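# Move the pocketed part from the vise to the outfeed tray

## Task

Remove the finished part (the block with a pocket cut into its top) from the vise. Set it down lying flat with the pocket facing up in the black outfeed tray, next to the part already in it. It only counts if the part stays there on its own, without the robot holding it.

## Robot and tools

Robot: a single arm ending in a two-finger parallel gripper. Joint limits in rad, base to tip: waist -3.491..3.491, shoulder -3.140..3.140, elbow -1.187..4.328, forearm roll -3.316..3.316, wrist pitch -3.140..3.140, wrist roll -3.927..3.927. Load limits in N m: waist, shoulder and elbow 140; forearm roll, wrist pitch and wrist roll 35.2. A held object's weight adds to these loads. The elbow cannot fully straighten.

Frame: every pose is in the scene frame. Its origin is on the table surface below the arm base, +z is up, and +y is to the left when facing along +x. The base may sit tilted. The reported hand position can be somewhat off, more so far from the base.

Gripper geometry: the fingers point along the gripper's +z axis and close along its x axis. end_effector_position is the point midway between the pads, and the fingertips extend 17.5 mm past it. A pure rotation pivots about that point, which lies 25 mm off the last joint's axis toward gripper -y. A flat block on the hand sticks out roughly 9 cm from that axis toward -y and rotates with it.

Row format (used by both motion tools): 10 numbers [x, y, z, qw, qx, qy, qz, position, force_limit, speed]. x, y, z is an absolute target for the pad midpoint in metres. qw..qz is an absolute orientation quaternion, w first, in the scene frame. Repeat your chosen quaternion in every row; do not copy the drifting one from the last result. position runs from -1 to 1: +1 is a 50 mm opening, about -0.65 brings the pads together, and -1 closes until an object stops the fingers. force_limit runs from -1 to 1 and sets per-pad force: about 20 N at -1, 102 N at 0, 185 N at +1, with the final force up to about 17% higher. speed runs from -1 to 1 and sets how fast the finger gap changes: 20, 85 and 150 mm/s at -1, 0 and +1. A row is refused if its target lies more than 0.6 m from the last reported position along any gripper axis.

execute_actions: argument actions, a list holding zero or one item, plus an optional boolean pictures (pictures are included by default). An empty list sends nothing and just reports the state. An action {"rows": [...], "steps": n} takes 1 to 15 rows and n of at most 15 (default 15). Each step lasts 1/30 s and uses one row; if there are fewer rows than steps, the last row repeats. A wait {"steps": n} with n up to 300 sends nothing and returns n steps after the previous result, with your reply time counted inside. A refused call does nothing.

Motion limits: on each step the commanded pose is clipped to within 70 mm and 16 degrees of the measured pose. Damped inverse kinematics then drives the joints, and position wins over orientation if both cannot be met. Once an action ends, the arm goes only as far as the last clipped pose, so read the reported pose and send the rest next. Joint target rates are capped at 2.62 rad/s for waist and shoulder, 3.14 for the elbow and 3.93 for the wrist joints, with 0.5 s to accelerate; all joints are synchronized.

move: argument target is one row as above (an absolute pose plus finger values). Optional speed is in m/s, from 0.002 to 0.5, default 0.25, and turning is capped at twice that in rad/s. It follows a straight path from the current pose, lasting 0.5 to 10 s; a longer path is cut off at 10 s, short of the target. The path begins once the robot is still, or after 3 s at most. Rotation takes the shorter way. It does not avoid obstacles, the hand can lag, wander or exceed speed (especially with the arm stretched), and finger values are applied at the start. It ends when the hand and fingers settle, or 5 s after the path ends. Its result adds a "move:" line giving the ending (done = settled near target; off_target, moving, held, fault) and the limits that acted: paced = the pose was clipped, held = some steps were blocked, after which the arm may surge. It also reports the distance from target.

wait: argument seconds, 0 to 10. The robot gets nothing new, but fingers still in motion keep going.

zoom_image: camera is one of cam_high (896x504), cam_low (896x504) or cam_wrist (504x504, fisheye). region is [x0, y0, x1, y1] in that image's pixels, origin at the top left, no larger than 504x504. It returns a closer look at the latest picture.

finished_scene: argument scene, an integer 1 or 2.

Result lines: the state shows end_effector_position and end_effector_quat_wxyz. "pose unreachable" means the clearance check (which treats the base mount or post as part of the arm) altered or blocked the command. HELD marks each step where this happened. "Hand target" shows the pose the controller is heading to. object_status: 0 = fingers moving, 1 = stopped while opening, 2 = stopped while closing (a real grip), 3 = reached the commanded opening or pads met (empty, a very thin object, or an object slightly wider than requested). position_measured is in counts; opening in mm is about (250 - position_measured) x 0.202.

Gripping: send -1 and keep sending it, then confirm status 2. Any new position value resets status to 0 until the fingers settle. Fingers that have stopped ignore new force_limit or speed until position changes by at least 0.01, so open first to regrip more softly. If the grip slackens or the object slips, the fingers close again, except after gripping at force_limit -1, where status stays 2 even if empty. Clamping an immovable off-center object weakens the grip over time.

Hazards: a joint torque at its limit, or an outside force of 150 N on the arm, tool or load, causes a 10 s fault stop that cancels the rest of the call, and the arm goes limp against the contact. The arm is stiff, so a target placed even slightly beyond a firm contact can fault; faster motion also hits harder. Carried parts may be tugged briefly, and loose items may get nudged. Never drop or knock anything off the table; avoid slams and heavy pushing. Holding loads heats the motors. MOTOR HOT warns of this, and an OVER-TEMPERATURE FAULT applies the brakes until they cool.

Cameras come with fixed calibration (intrinsics K, distortion D, T_world_to_cam), accurate to within a few degrees and millimetres; the wrist camera's pose follows the joint readings.

Each tool is called as name(argument=value, ...) on one line, values as JSON.

## Session

execute_actions(actions=[])

Scene clock: 0.00 s of 5400.00 s.
end_effector_position=(+0.5445, +0.3876, +0.2454) position_measured=3 object_status=3 end_effector_quat_wxyz=(+0.422, -0.497, +0.737, -0.178)
Joint positions: [ 0.77   0.577 -0.673  2.085 -0.802  0.068]
Joint velocities: [-0.003 -0.    -0.001 -0.     0.001 -0.001]
Hand target: +0.544, +0.388, +0.245; +0.422, -0.497, +0.737, -0.178

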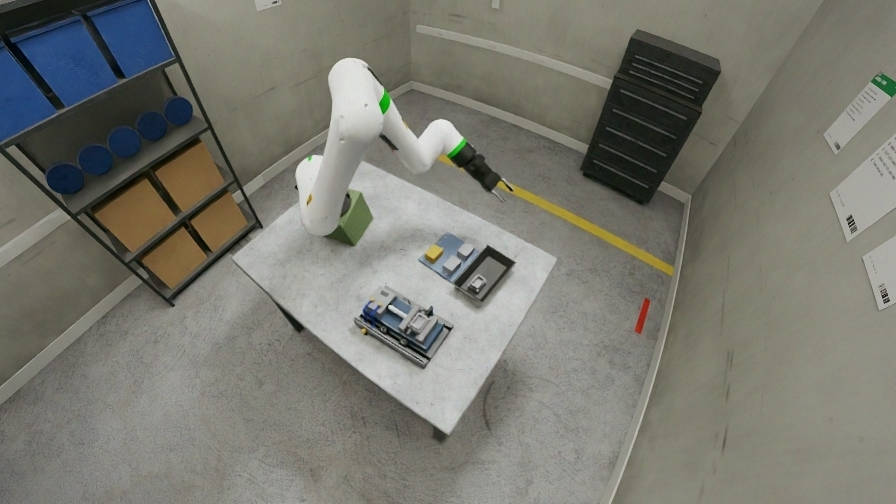

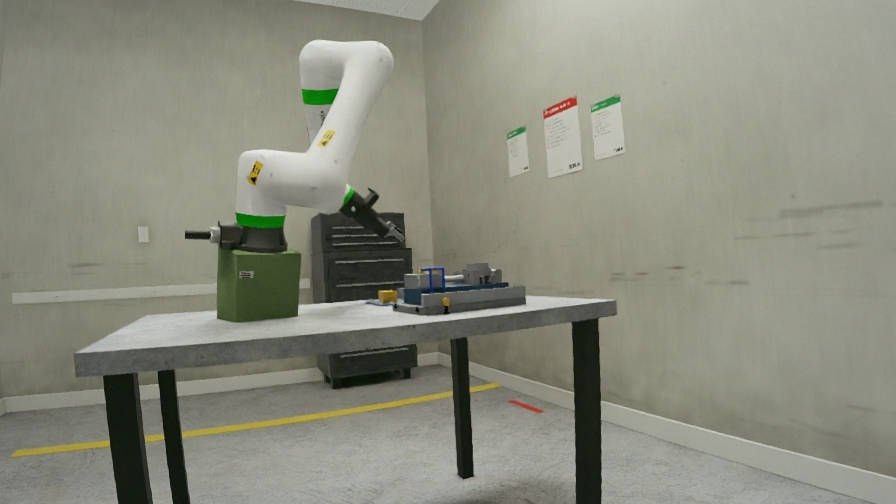

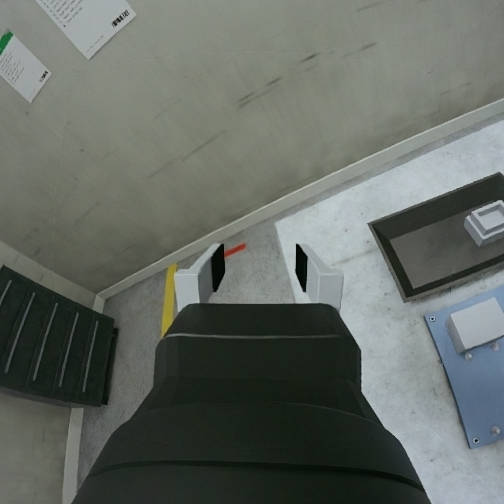

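zoom_image(camera="cam_high", region=[340, 220, 530, 380])

Region (340, 220, 530, 380) of cam_high's 896x504 image, scaled by 2.653, with more detail than that image has; it fills the top 424 rows of this view, and the rest is white.

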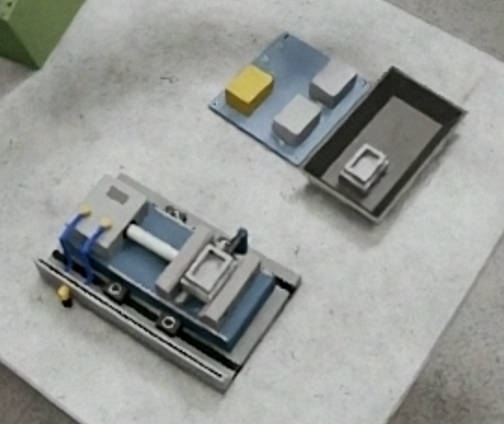

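move(target=[0.52, -0.156, 0.25, 0, 0.707, 0.707, 0, 1, 0, 1])

Scene clock: 19.83 s of 5400.00 s.
end_effector_position=(+0.5167, -0.1555, +0.2490) position_measured=3 object_status=3 end_effector_quat_wxyz=(-0.001, +0.707, +0.708, -0.003)
Joint positions: [ 0.057  0.226 -0.171  0.283 -1.166 -0.26 ]
Joint velocities: [-0.002  0.001  0.003 -0.001 -0.001  0.001]
Hand target: +0.517, -0.156, +0.249; -0.001, +0.707, +0.708, -0.003
Off the commanded pose: 0.003 m, 0 deg.
After step 90, 10.83 s passed at rest.
move: done
camera_calibration (this result's frames):
cam_wrist: T_world_to_cam=[[0.00680755, 0.999651, -0.0255171, 0.159045], [0.976476, -0.00114577, 0.215622, -0.550568], [0.215517, -0.0263847, -0.976143, 0.274529], [0, 0, 0, 1]] pos_world=[0.477369, -0.152377, 0.390752]

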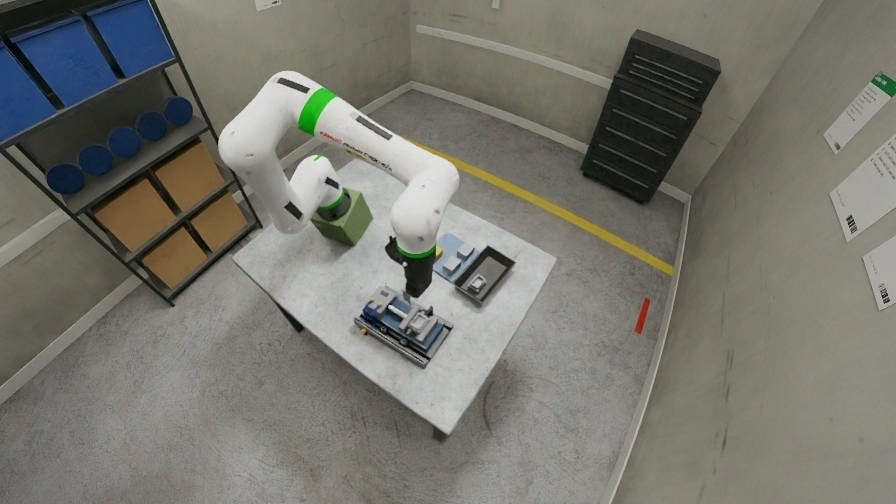

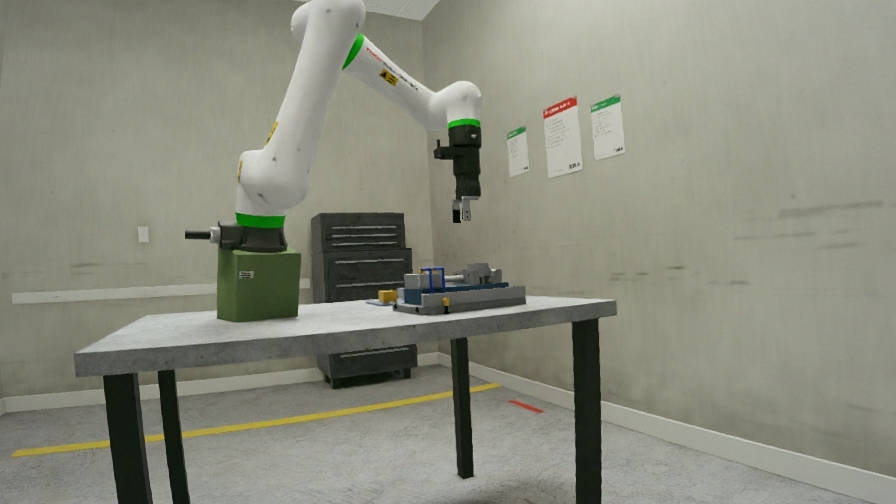

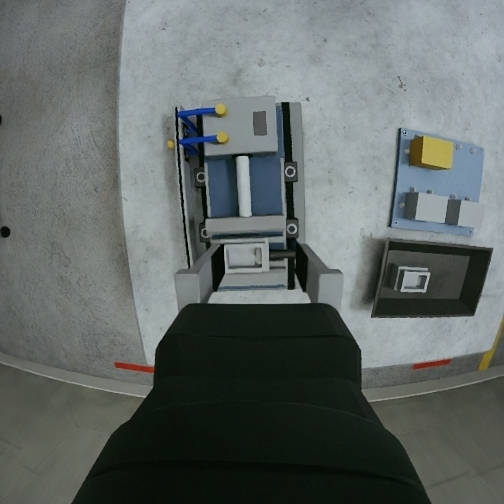

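move(target=[0.557, -0.192, 0.13, 0, 0.707, 0.707, 0, -0.3, 0.5, 1])

Scene clock: 39.90 s of 5400.00 s.
end_effector_position=(+0.5547, -0.1909, +0.1341) position_measured=198 object_status=3 end_effector_quat_wxyz=(+0.000, +0.707, +0.707, +0.000)
Joint positions: [-0.071  0.442 -0.142  0.313 -0.949 -0.2  ]
Joint velocities: [-0.    -0.     0.001 -0.001 -0.001  0.001]
Hand target: +0.554, -0.191, +0.134; -0.000, +0.707, +0.707, -0.000
Off the commanded pose: 0.005 m, 0 deg.
FORCE FAULT: contact force on the arm reached its limit, and the arm stopped for 10 seconds. The contact can be on any part of the arm, not only on its tool. The arm's remaining commands of this call were not run. The arm holds still and accepts commands again. Move the arm away from the contact; if what it grips holds it there, let go first. Pushing or pulling that hard again can fault the arm again.
After step 90, 6.30 s passed at rest.
move: fault
camera_calibration (this result's frames):
cam_wrist: T_world_to_cam=[[0.00820318, 0.999686, -0.0236667, 0.190236], [0.975196, -0.0027625, 0.221327, -0.563306], [0.221192, -0.0248952, -0.974912, 0.150175], [0, 0, 0, 1]] pos_world=[0.514555, -0.187994, 0.275584]

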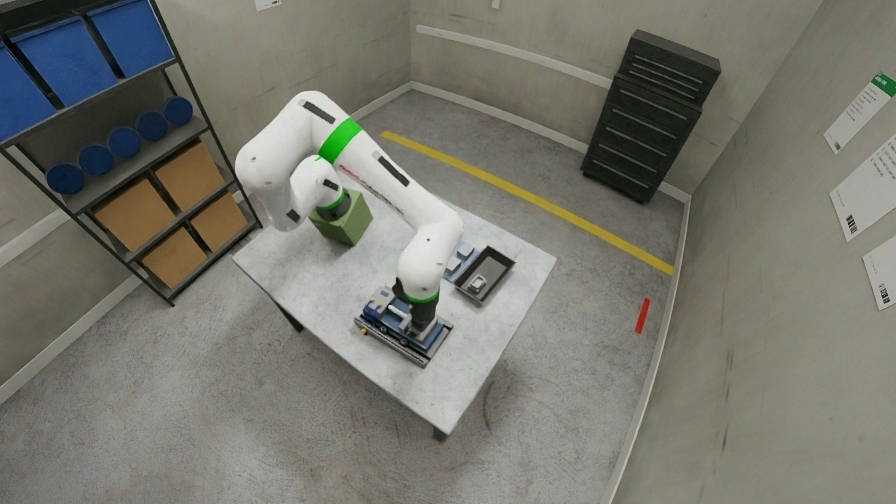

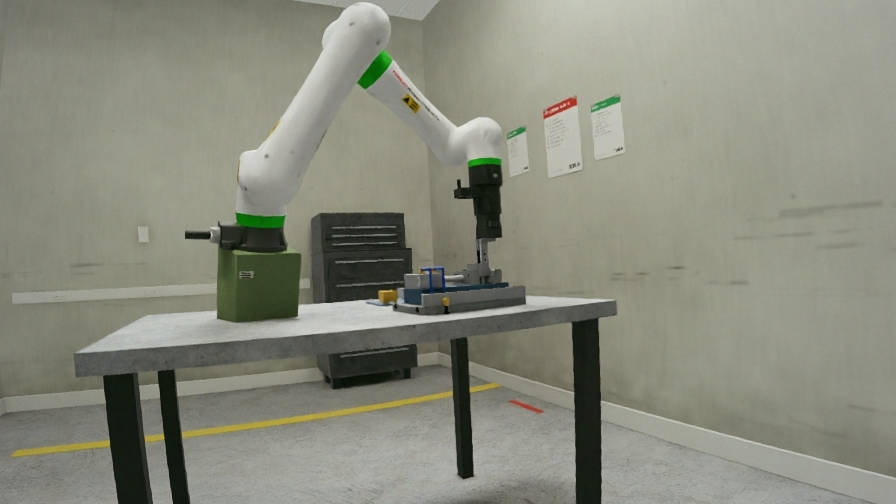

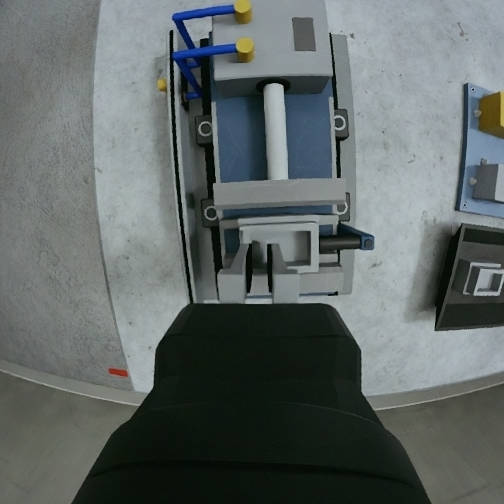

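move(target=[0.553, -0.181, 0.16, 0, 1, 0, 0, 1, 0.5, 1])

move(target=[0.553, -0.181, 0.112, 0, 1, 0, 0, 1, 0.5, 1], speed=0.05)

Scene clock: 51.43 s of 5400.00 s.
end_effector_position=(+0.5530, -0.1810, +0.1598) position_measured=3 object_status=3 end_effector_quat_wxyz=(-0.000, +1.000, +0.000, -0.000)
Joint positions: [-0.085  0.354 -0.194  0.304 -0.979 -1.744]
Joint velocities: [ 0.001 -0.    -0.001  0.001  0.002 -0.   ]
Hand target: +0.553, -0.181, +0.160; -0.000, +1.000, -0.000, -0.000
Off the commanded pose: 0.000 m, 0 deg.
After step 90, 5.00 s passed at rest.
move: done
camera_calibration (this result's frames):
cam_wrist: T_world_to_cam=[[0.999684, -0.0082609, -0.0237226, -0.549749], [-0.00281034, -0.97523, 0.221174, -0.202411], [-0.0249621, -0.221038, -0.974946, 0.27654], [0, 0, 0, 1]] pos_world=[0.55591, -0.140813, 0.301338]

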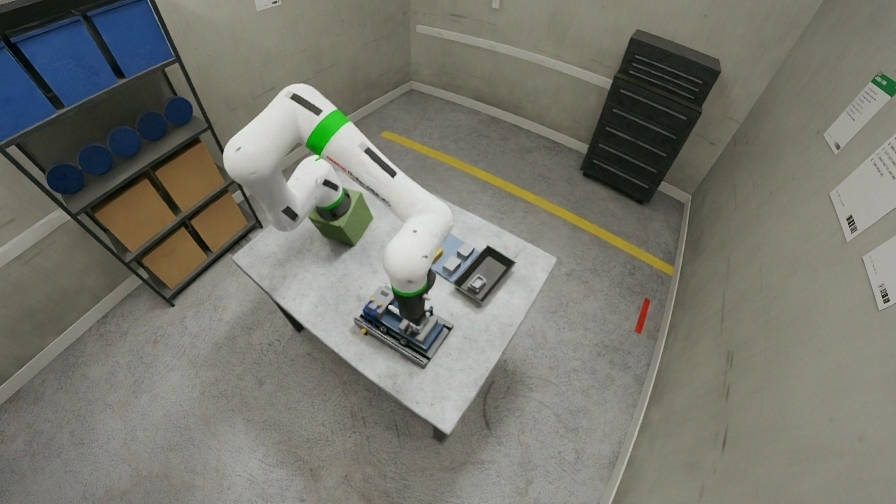

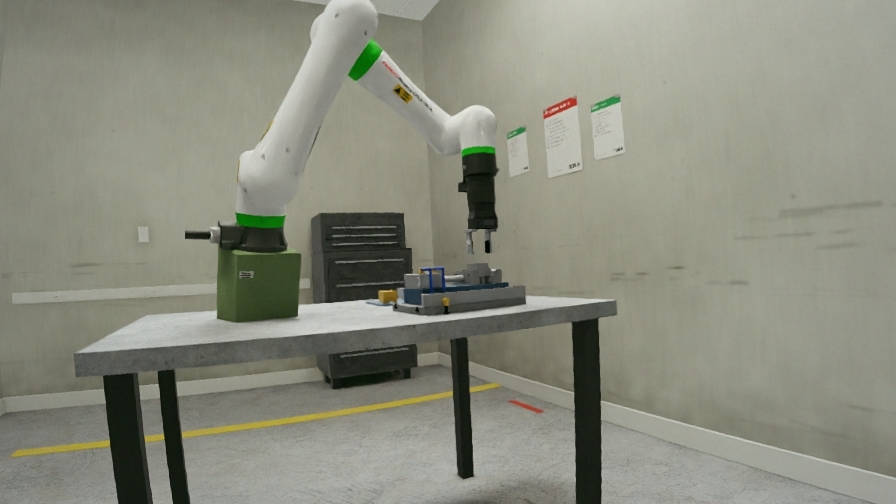

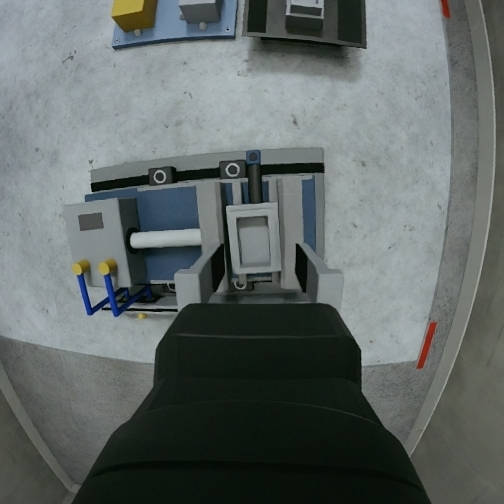

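Scene clock: 62.43 s of 5400.00 s.
end_effector_position=(+0.5540, -0.1819, +0.1199) position_measured=3 object_status=3 end_effector_quat_wxyz=(+0.001, +1.000, -0.000, +0.001)
Joint positions: [-0.106  0.41  -0.223  0.325 -0.891 -1.757]
Joint velocities: [ 0.     0.001 -0.     0.001  0.001 -0.   ]
Hand target: +0.554, -0.182, +0.120; +0.001, +1.000, -0.000, +0.001
Off the commanded pose: 0.008 m, 0 deg.
FORCE FAULT: contact force on the arm reached its limit, and the arm stopped for 10 seconds. The contact can be on any part of the arm, not only on its tool. The arm's remaining commands of this call were not run. The arm holds still and accepts commands again. Move the arm away from the contact; if what it grips holds it there, let go first. Pushing or pulling that hard again can fault the arm again.
move: fault
camera_calibration (this result's frames):
cam_wrist: T_world_to_cam=[[0.999745, -0.00880392, -0.0207885, -0.552225], [-0.00396063, -0.974944, 0.222417, -0.193925], [-0.0222257, -0.222278, -0.97473, 0.235677], [0, 0, 0, 1]] pos_world=[0.556554, -0.141542, 0.261374]

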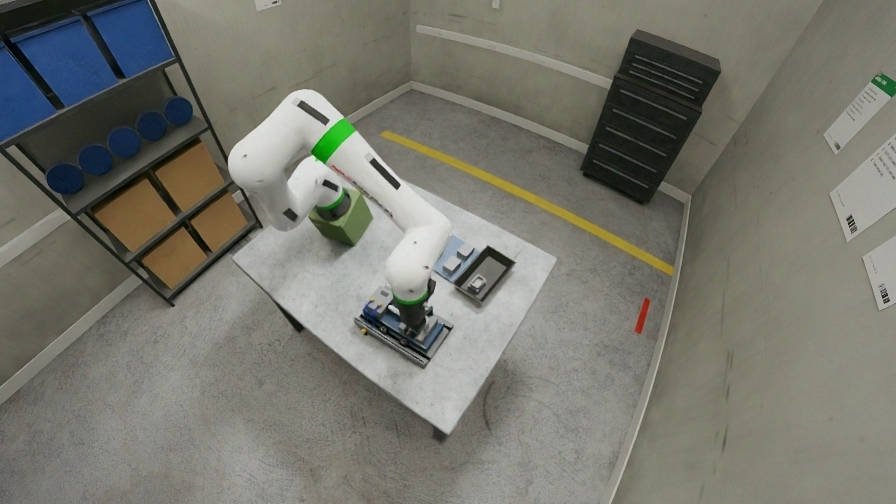

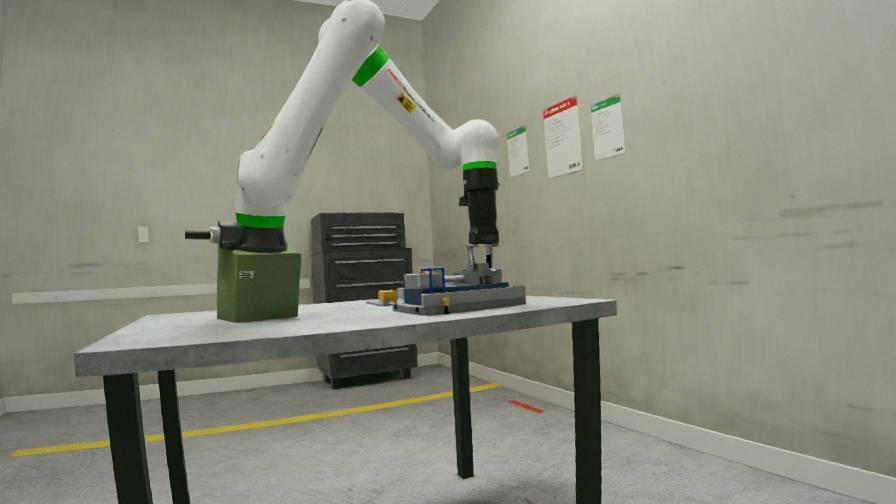

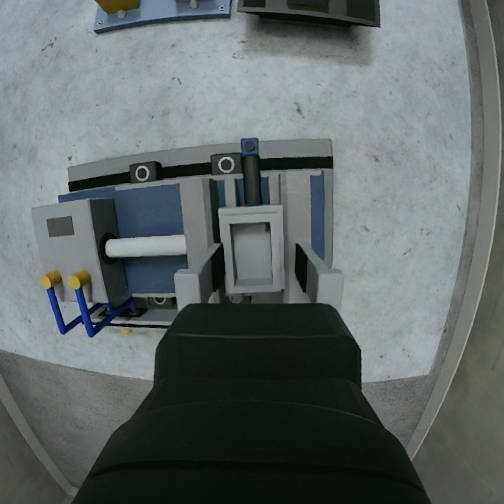

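Tips are on the jaw tops (~15 mm engagement). Grip here, slightly raised.

execute_actions(actions=[{"rows":[[0.554,-0.182,0.122,0,1,0,0,-1,1,0.5]],"steps":15}], pictures=false)

move(target=[0.554, -0.182, 0.2, 0, 1, 0, 0, -1, 1, 0.5], speed=0.05)

Scene clock: 77.90 s of 5400.00 s.
end_effector_position=(+0.5511, -0.1819, +0.1210) position_measured=84 object_status=2 end_effector_quat_wxyz=(+0.000, +1.000, +0.000, -0.003)
Joint positions: [-0.106  0.409 -0.22   0.321 -0.904 -1.753]
Joint velocities: [ 0.001 -0.001 -0.001 -0.    -0.001  0.   ]
Hand target: +0.553, -0.182, +0.121; +0.000, +1.000, +0.000, -0.002
Off the commanded pose: 0.003 m, 0 deg.
TORQUE FAULT: the external load on joint 5 (wrist pitch) reached its load limit, and the arm stopped for 10 seconds. The arm's remaining commands of this call were not run. The arm holds where it stopped, with its grip as last carried out, and accepts commands again: back off and push less far. The arm stops again, at the same cost, whenever a joint's load reaches its limit.
The stop began at step 97 of this call (marked STOPPED below). From that step on the arm followed nothing that you had sent. 9 steps, steps kept back included, did not run and will not run. Nothing is kept back now.
Steps of this call (steps 1 to 90: nothing new was sent; then 2.23 s passed at rest; steps 91 to 96: the first 6 steps of this action; steps 97 to 397: the stop). Readings (end_effector_position | what the end effector reports):
91: (+0.5540, -0.1819, +0.1199) | position_measured=8 object_status=0
92: (+0.5532, -0.1819, +0.1201) | position_measured=27 object_status=0
94: (+0.5530, -0.1820, +0.1213) | position_measured=66 object_status=0
97: (+0.5512, -0.1820, +0.1210) | position_measured=84 object_status=0 STOPPED
98: (+0.5511, -0.1819, +0.1210) | position_measured=84 object_status=0
397: the state above

not run: a fault stop came before this call.

move(target=[0.551, -0.182, 0.2, 0, 1, 0, 0, -1, 1, 0.5], speed=0.05)

Scene clock: 82.60 s of 5400.00 s.
end_effector_position=(+0.5509, -0.1820, +0.1999) position_measured=84 object_status=2 end_effector_quat_wxyz=(-0.000, +1.000, -0.000, -0.000)
Joint positions: [-0.067  0.3   -0.163  0.29  -1.065 -1.732]
Joint velocities: [ 0.     0.002 -0.    -0.     0.001 -0.   ]
Hand target: +0.551, -0.182, +0.200; -0.000, +1.000, -0.000, -0.000
Off the commanded pose: 0.000 m, 0 deg.
move: done
camera_calibration (this result's frames):
cam_wrist: T_world_to_cam=[[0.999685, -0.00833897, -0.0236628, -0.546764], [-0.0029001, -0.975233, 0.22116, -0.212211], [-0.024921, -0.221022, -0.97495, 0.3153], [0, 0, 0, 1]] pos_world=[0.553834, -0.141827, 0.341396]

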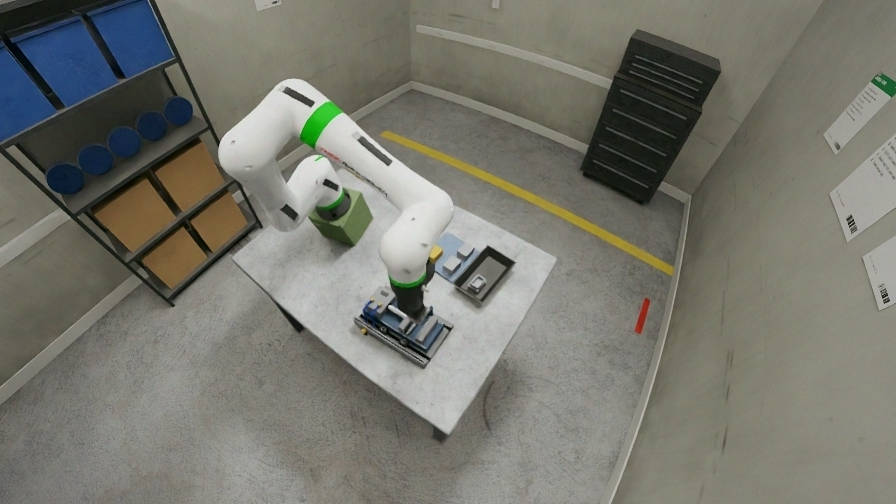

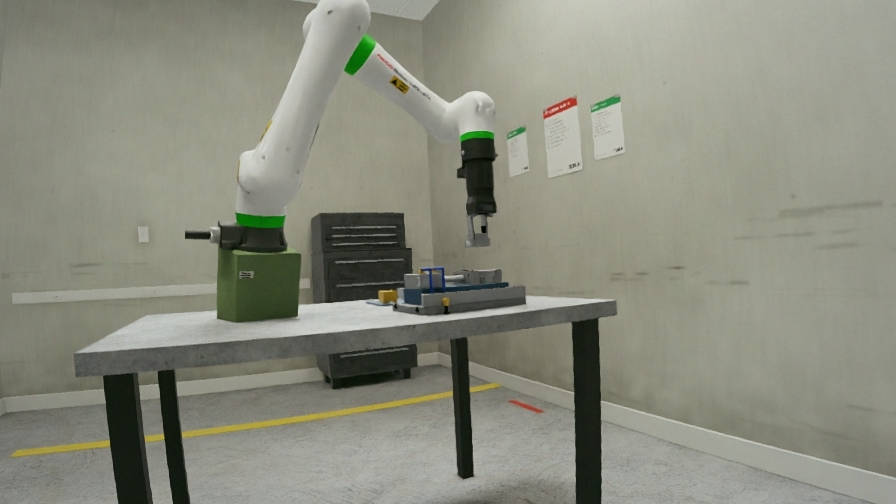

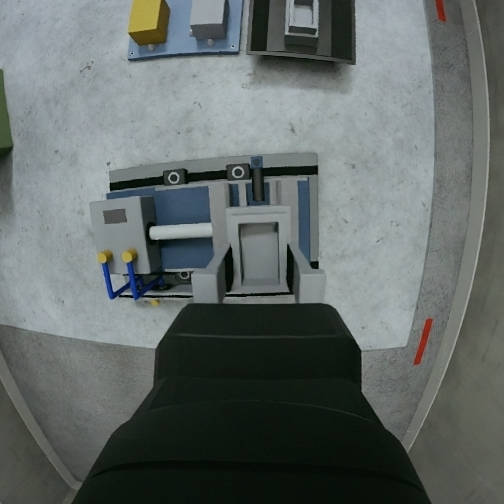

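move(target=[0.613, 0.215, 0.12, 0, 1, 0, 0, -1, 1, 0.5])

Scene clock: 93.23 s of 5400.00 s.
end_effector_position=(+0.6147, +0.2141, +0.1202) position_measured=84 object_status=2 end_effector_quat_wxyz=(+0.001, +1.000, -0.000, +0.000)
Joint positions: [ 0.502  0.746  0.069  0.294 -1.002 -2.338]
Joint velocities: [-0.     0.002  0.     0.    -0.    -0.001]
Hand target: +0.615, +0.214, +0.120; +0.001, +1.000, +0.000, +0.000
Off the commanded pose: 0.002 m, 0 deg.
After step 90, 5.53 s passed at rest.
move: done
camera_calibration (this result's frames):
cam_wrist: T_world_to_cam=[[0.999705, -0.00847616, -0.022781, -0.609197], [-0.00320253, -0.974989, 0.222229, 0.19187], [-0.0240948, -0.22209, -0.974728, 0.326388], [0, 0, 0, 1]] pos_world=[0.617496, 0.254395, 0.261622]

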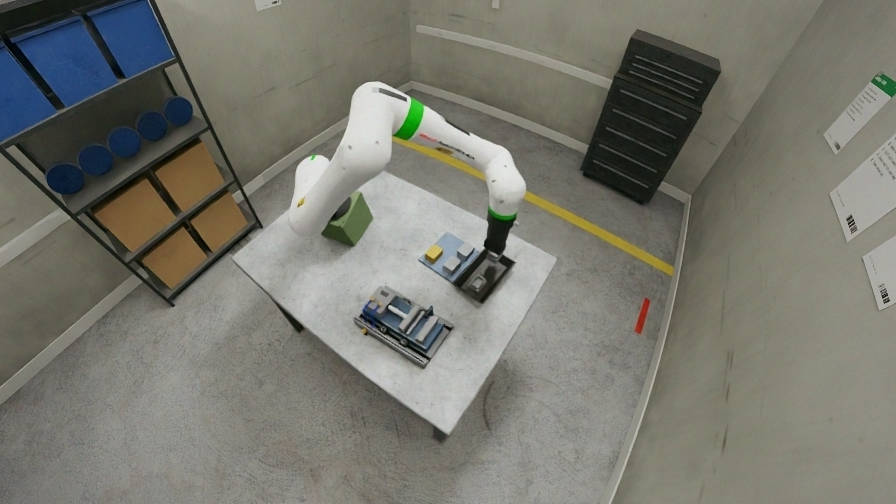

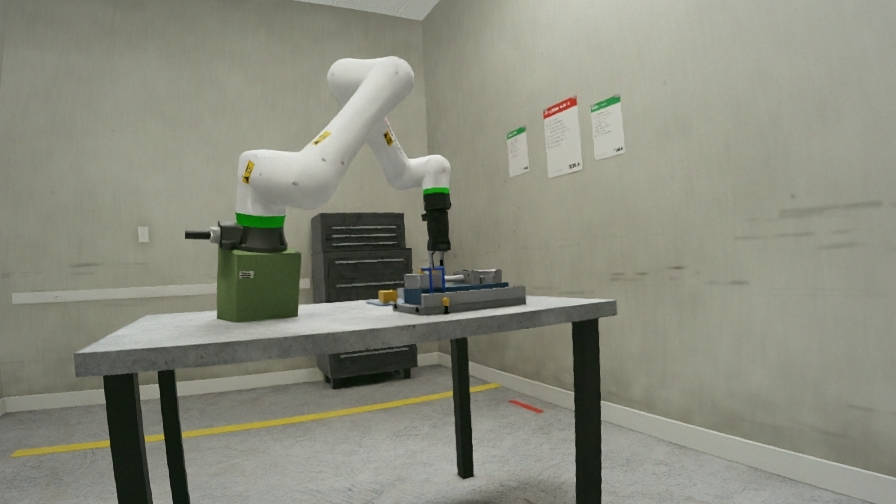

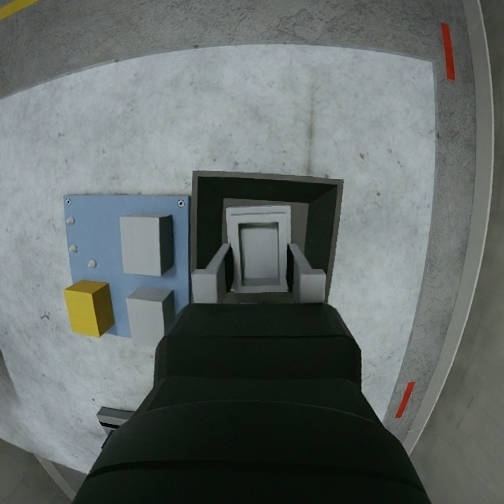

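move(target=[0.615, 0.195, 0.065, 0, 1, 0, 0, -1, 1, 0.5], speed=0.05)

Scene clock: 99.73 s of 5400.00 s.
end_effector_position=(+0.6150, +0.1951, +0.0650) position_measured=84 object_status=2 end_effector_quat_wxyz=(+0.000, +1.000, +0.000, +0.000)
Joint positions: [ 0.453  0.8    0.021  0.322 -0.893 -2.332]
Joint velocities: [-0.     0.     0.     0.     0.     0.001]
Hand target: +0.615, +0.195, +0.065; +0.000, +1.000, +0.000, +0.000
Off the commanded pose: 0.000 m, 0 deg.
After step 90, 2.03 s passed at rest.
move: done
camera_calibration (this result's frames):
cam_wrist: T_world_to_cam=[[0.999688, -0.00823156, -0.0235967, -0.610923], [-0.00280701, -0.975208, 0.221274, 0.185428], [-0.0248331, -0.221139, -0.974926, 0.26872], [0, 0, 0, 1]] pos_world=[0.617926, 0.235226, 0.206536]

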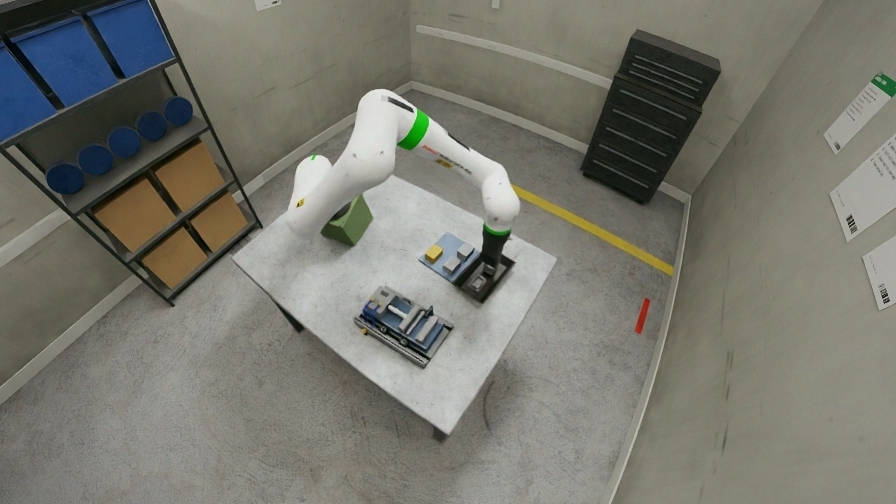

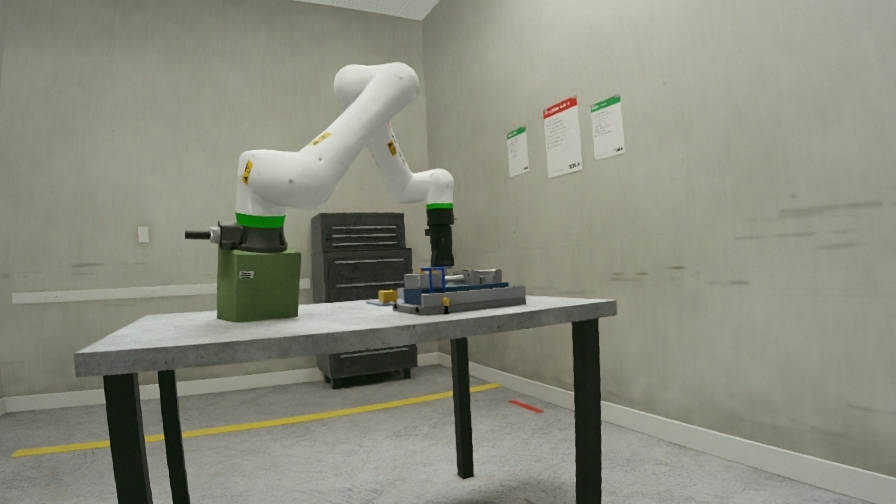

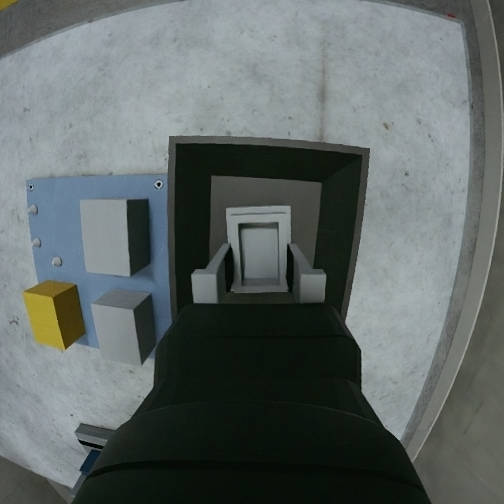

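move(target=[0.615, 0.195, 0.052, 0, 1, 0, 0, -1, 1, 0.5], speed=0.02)

move(target=[0.615, 0.195, 0.052, 0, 1, 0, 0, 1, 1, 0.5])

move(target=[0.5, 0.1, 0.25, 0, 1, 0, 0, 1, 1, 0.5])

Scene clock: 107.80 s of 5400.00 s.
end_effector_position=(+0.6151, +0.1951, +0.0522) position_measured=84 object_status=2 end_effector_quat_wxyz=(-0.000, +1.000, +0.000, +0.000)
Joint positions: [ 0.448  0.818  0.017  0.329 -0.87  -2.337]
Joint velocities: [ 0.001  0.002 -0.    -0.001  0.001 -0.   ]
Hand target: +0.615, +0.195, +0.052; +0.000, +1.000, +0.000, +0.000
Off the commanded pose: 0.000 m, 0 deg.
After step 90, 4.20 s passed at rest.
move: done
camera_calibration (this result's frames):
cam_wrist: T_world_to_cam=[[0.999694, -0.00822127, -0.0233233, -0.611387], [-0.00286015, -0.975232, 0.221168, 0.188322], [-0.0245639, -0.221033, -0.974957, 0.256029], [0, 0, 0, 1]] pos_world=[0.618027, 0.235223, 0.193707]

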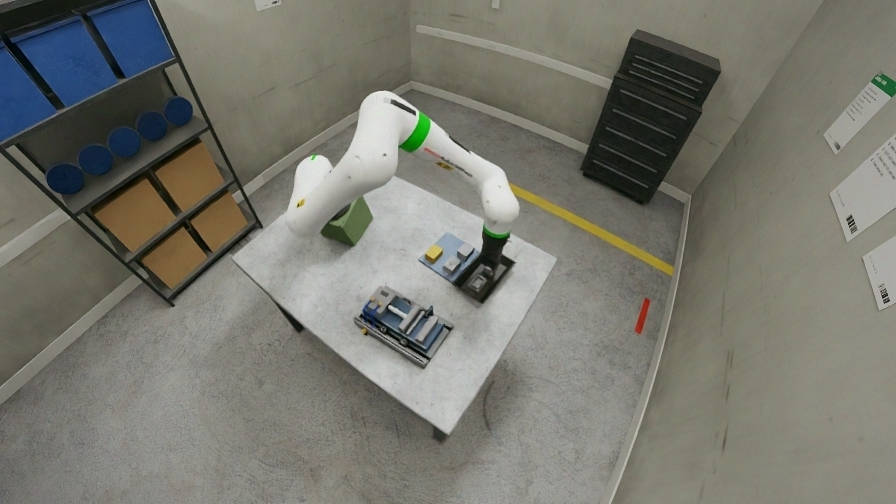

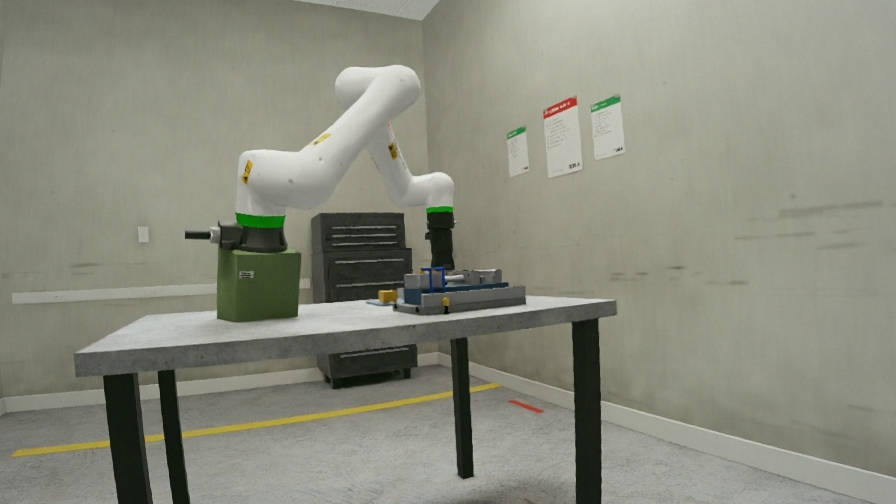

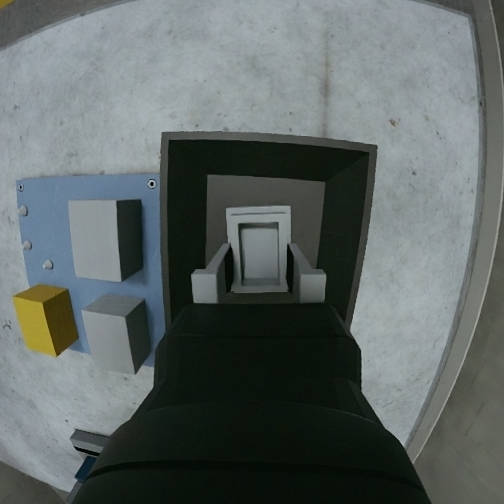

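Scene clock: 108.50 s of 5400.00 s.
end_effector_position=(+0.6150, +0.1950, +0.0520) position_measured=3 object_status=3 end_effector_quat_wxyz=(+0.000, +1.000, +0.000, -0.000)
Joint positions: [ 0.448  0.819  0.017  0.329 -0.87  -2.337]
Joint velocities: [ 0.    -0.001  0.001  0.    -0.     0.001]
Hand target: +0.615, +0.195, +0.052; +0.000, +1.000, +0.000, -0.000
Off the commanded pose: 0.000 m, 0 deg.
move: done
camera_calibration (this result's frames):
cam_wrist: T_world_to_cam=[[0.999686, -0.00828567, -0.0236343, -0.611213], [-0.0028518, -0.97521, 0.221262, 0.188293], [-0.0248817, -0.221125, -0.974928, 0.256009], [0, 0, 0, 1]] pos_world=[0.617928, 0.235171, 0.193483]

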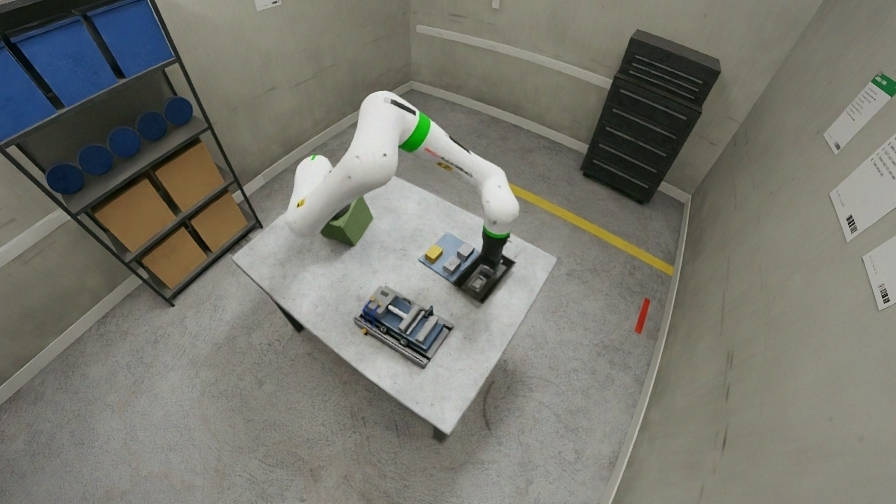

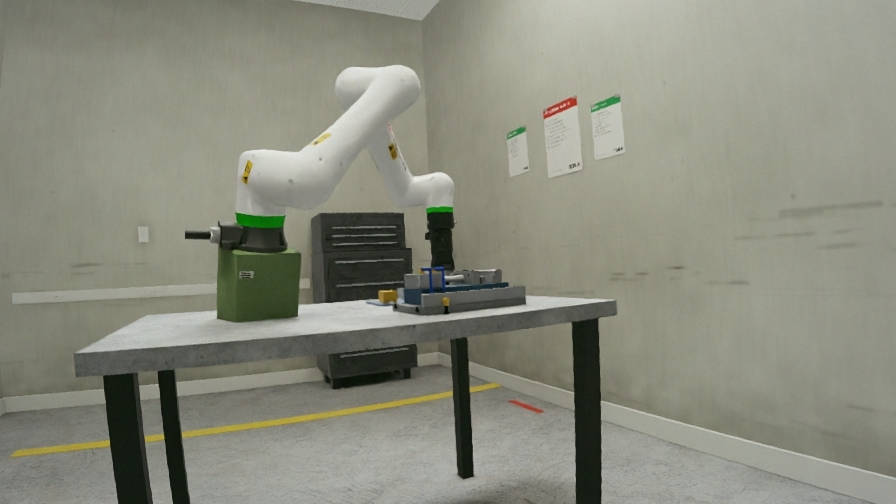

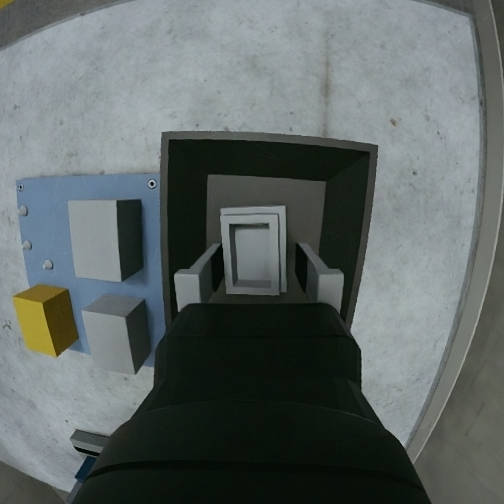

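Scene clock: 109.97 s of 5400.00 s.
end_effector_position=(+0.4994, +0.1002, +0.2495) position_measured=3 object_status=3 end_effector_quat_wxyz=(-0.000, +1.000, +0.000, -0.000)
Joint positions: [ 0.511  0.25  -0.287  0.269 -1.138 -2.301]
Joint velocities: [ 0.     0.     0.     0.     0.    -0.001]
Hand target: +0.499, +0.100, +0.250; -0.000, +1.000, -0.000, -0.000
Off the commanded pose: 0.001 m, 0 deg.
move: done
camera_calibration (this result's frames):
cam_wrist: T_world_to_cam=[[0.999684, -0.00811203, -0.0237738, -0.491785], [-0.00265423, -0.975235, 0.221157, 0.0517027], [-0.0249791, -0.221024, -0.974948, 0.42478], [0, 0, 0, 1]] pos_world=[0.502377, 0.140319, 0.391012]

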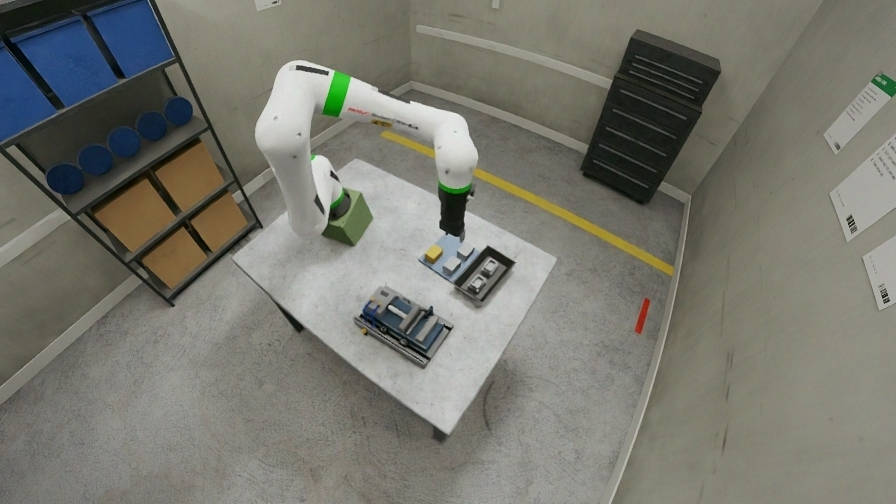

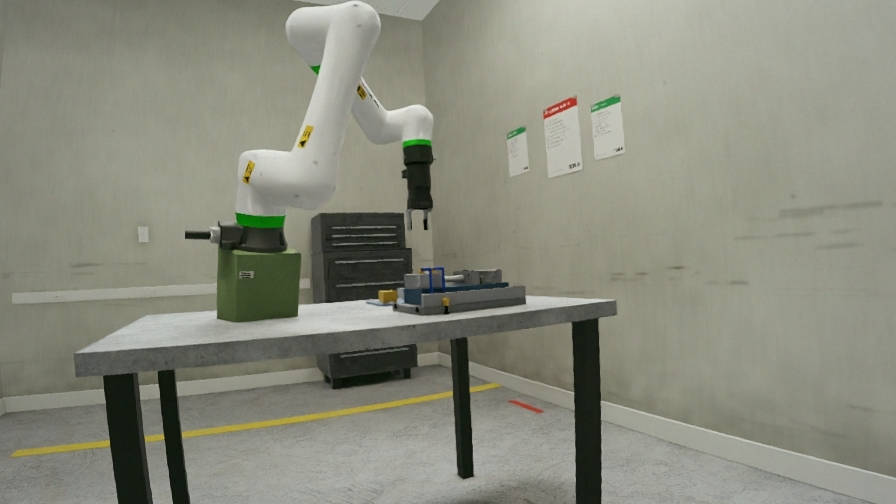

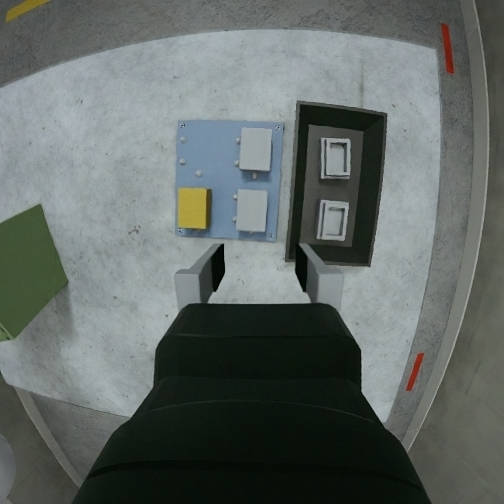

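finished_scene(scene=1)

The scene is finished: the task was done.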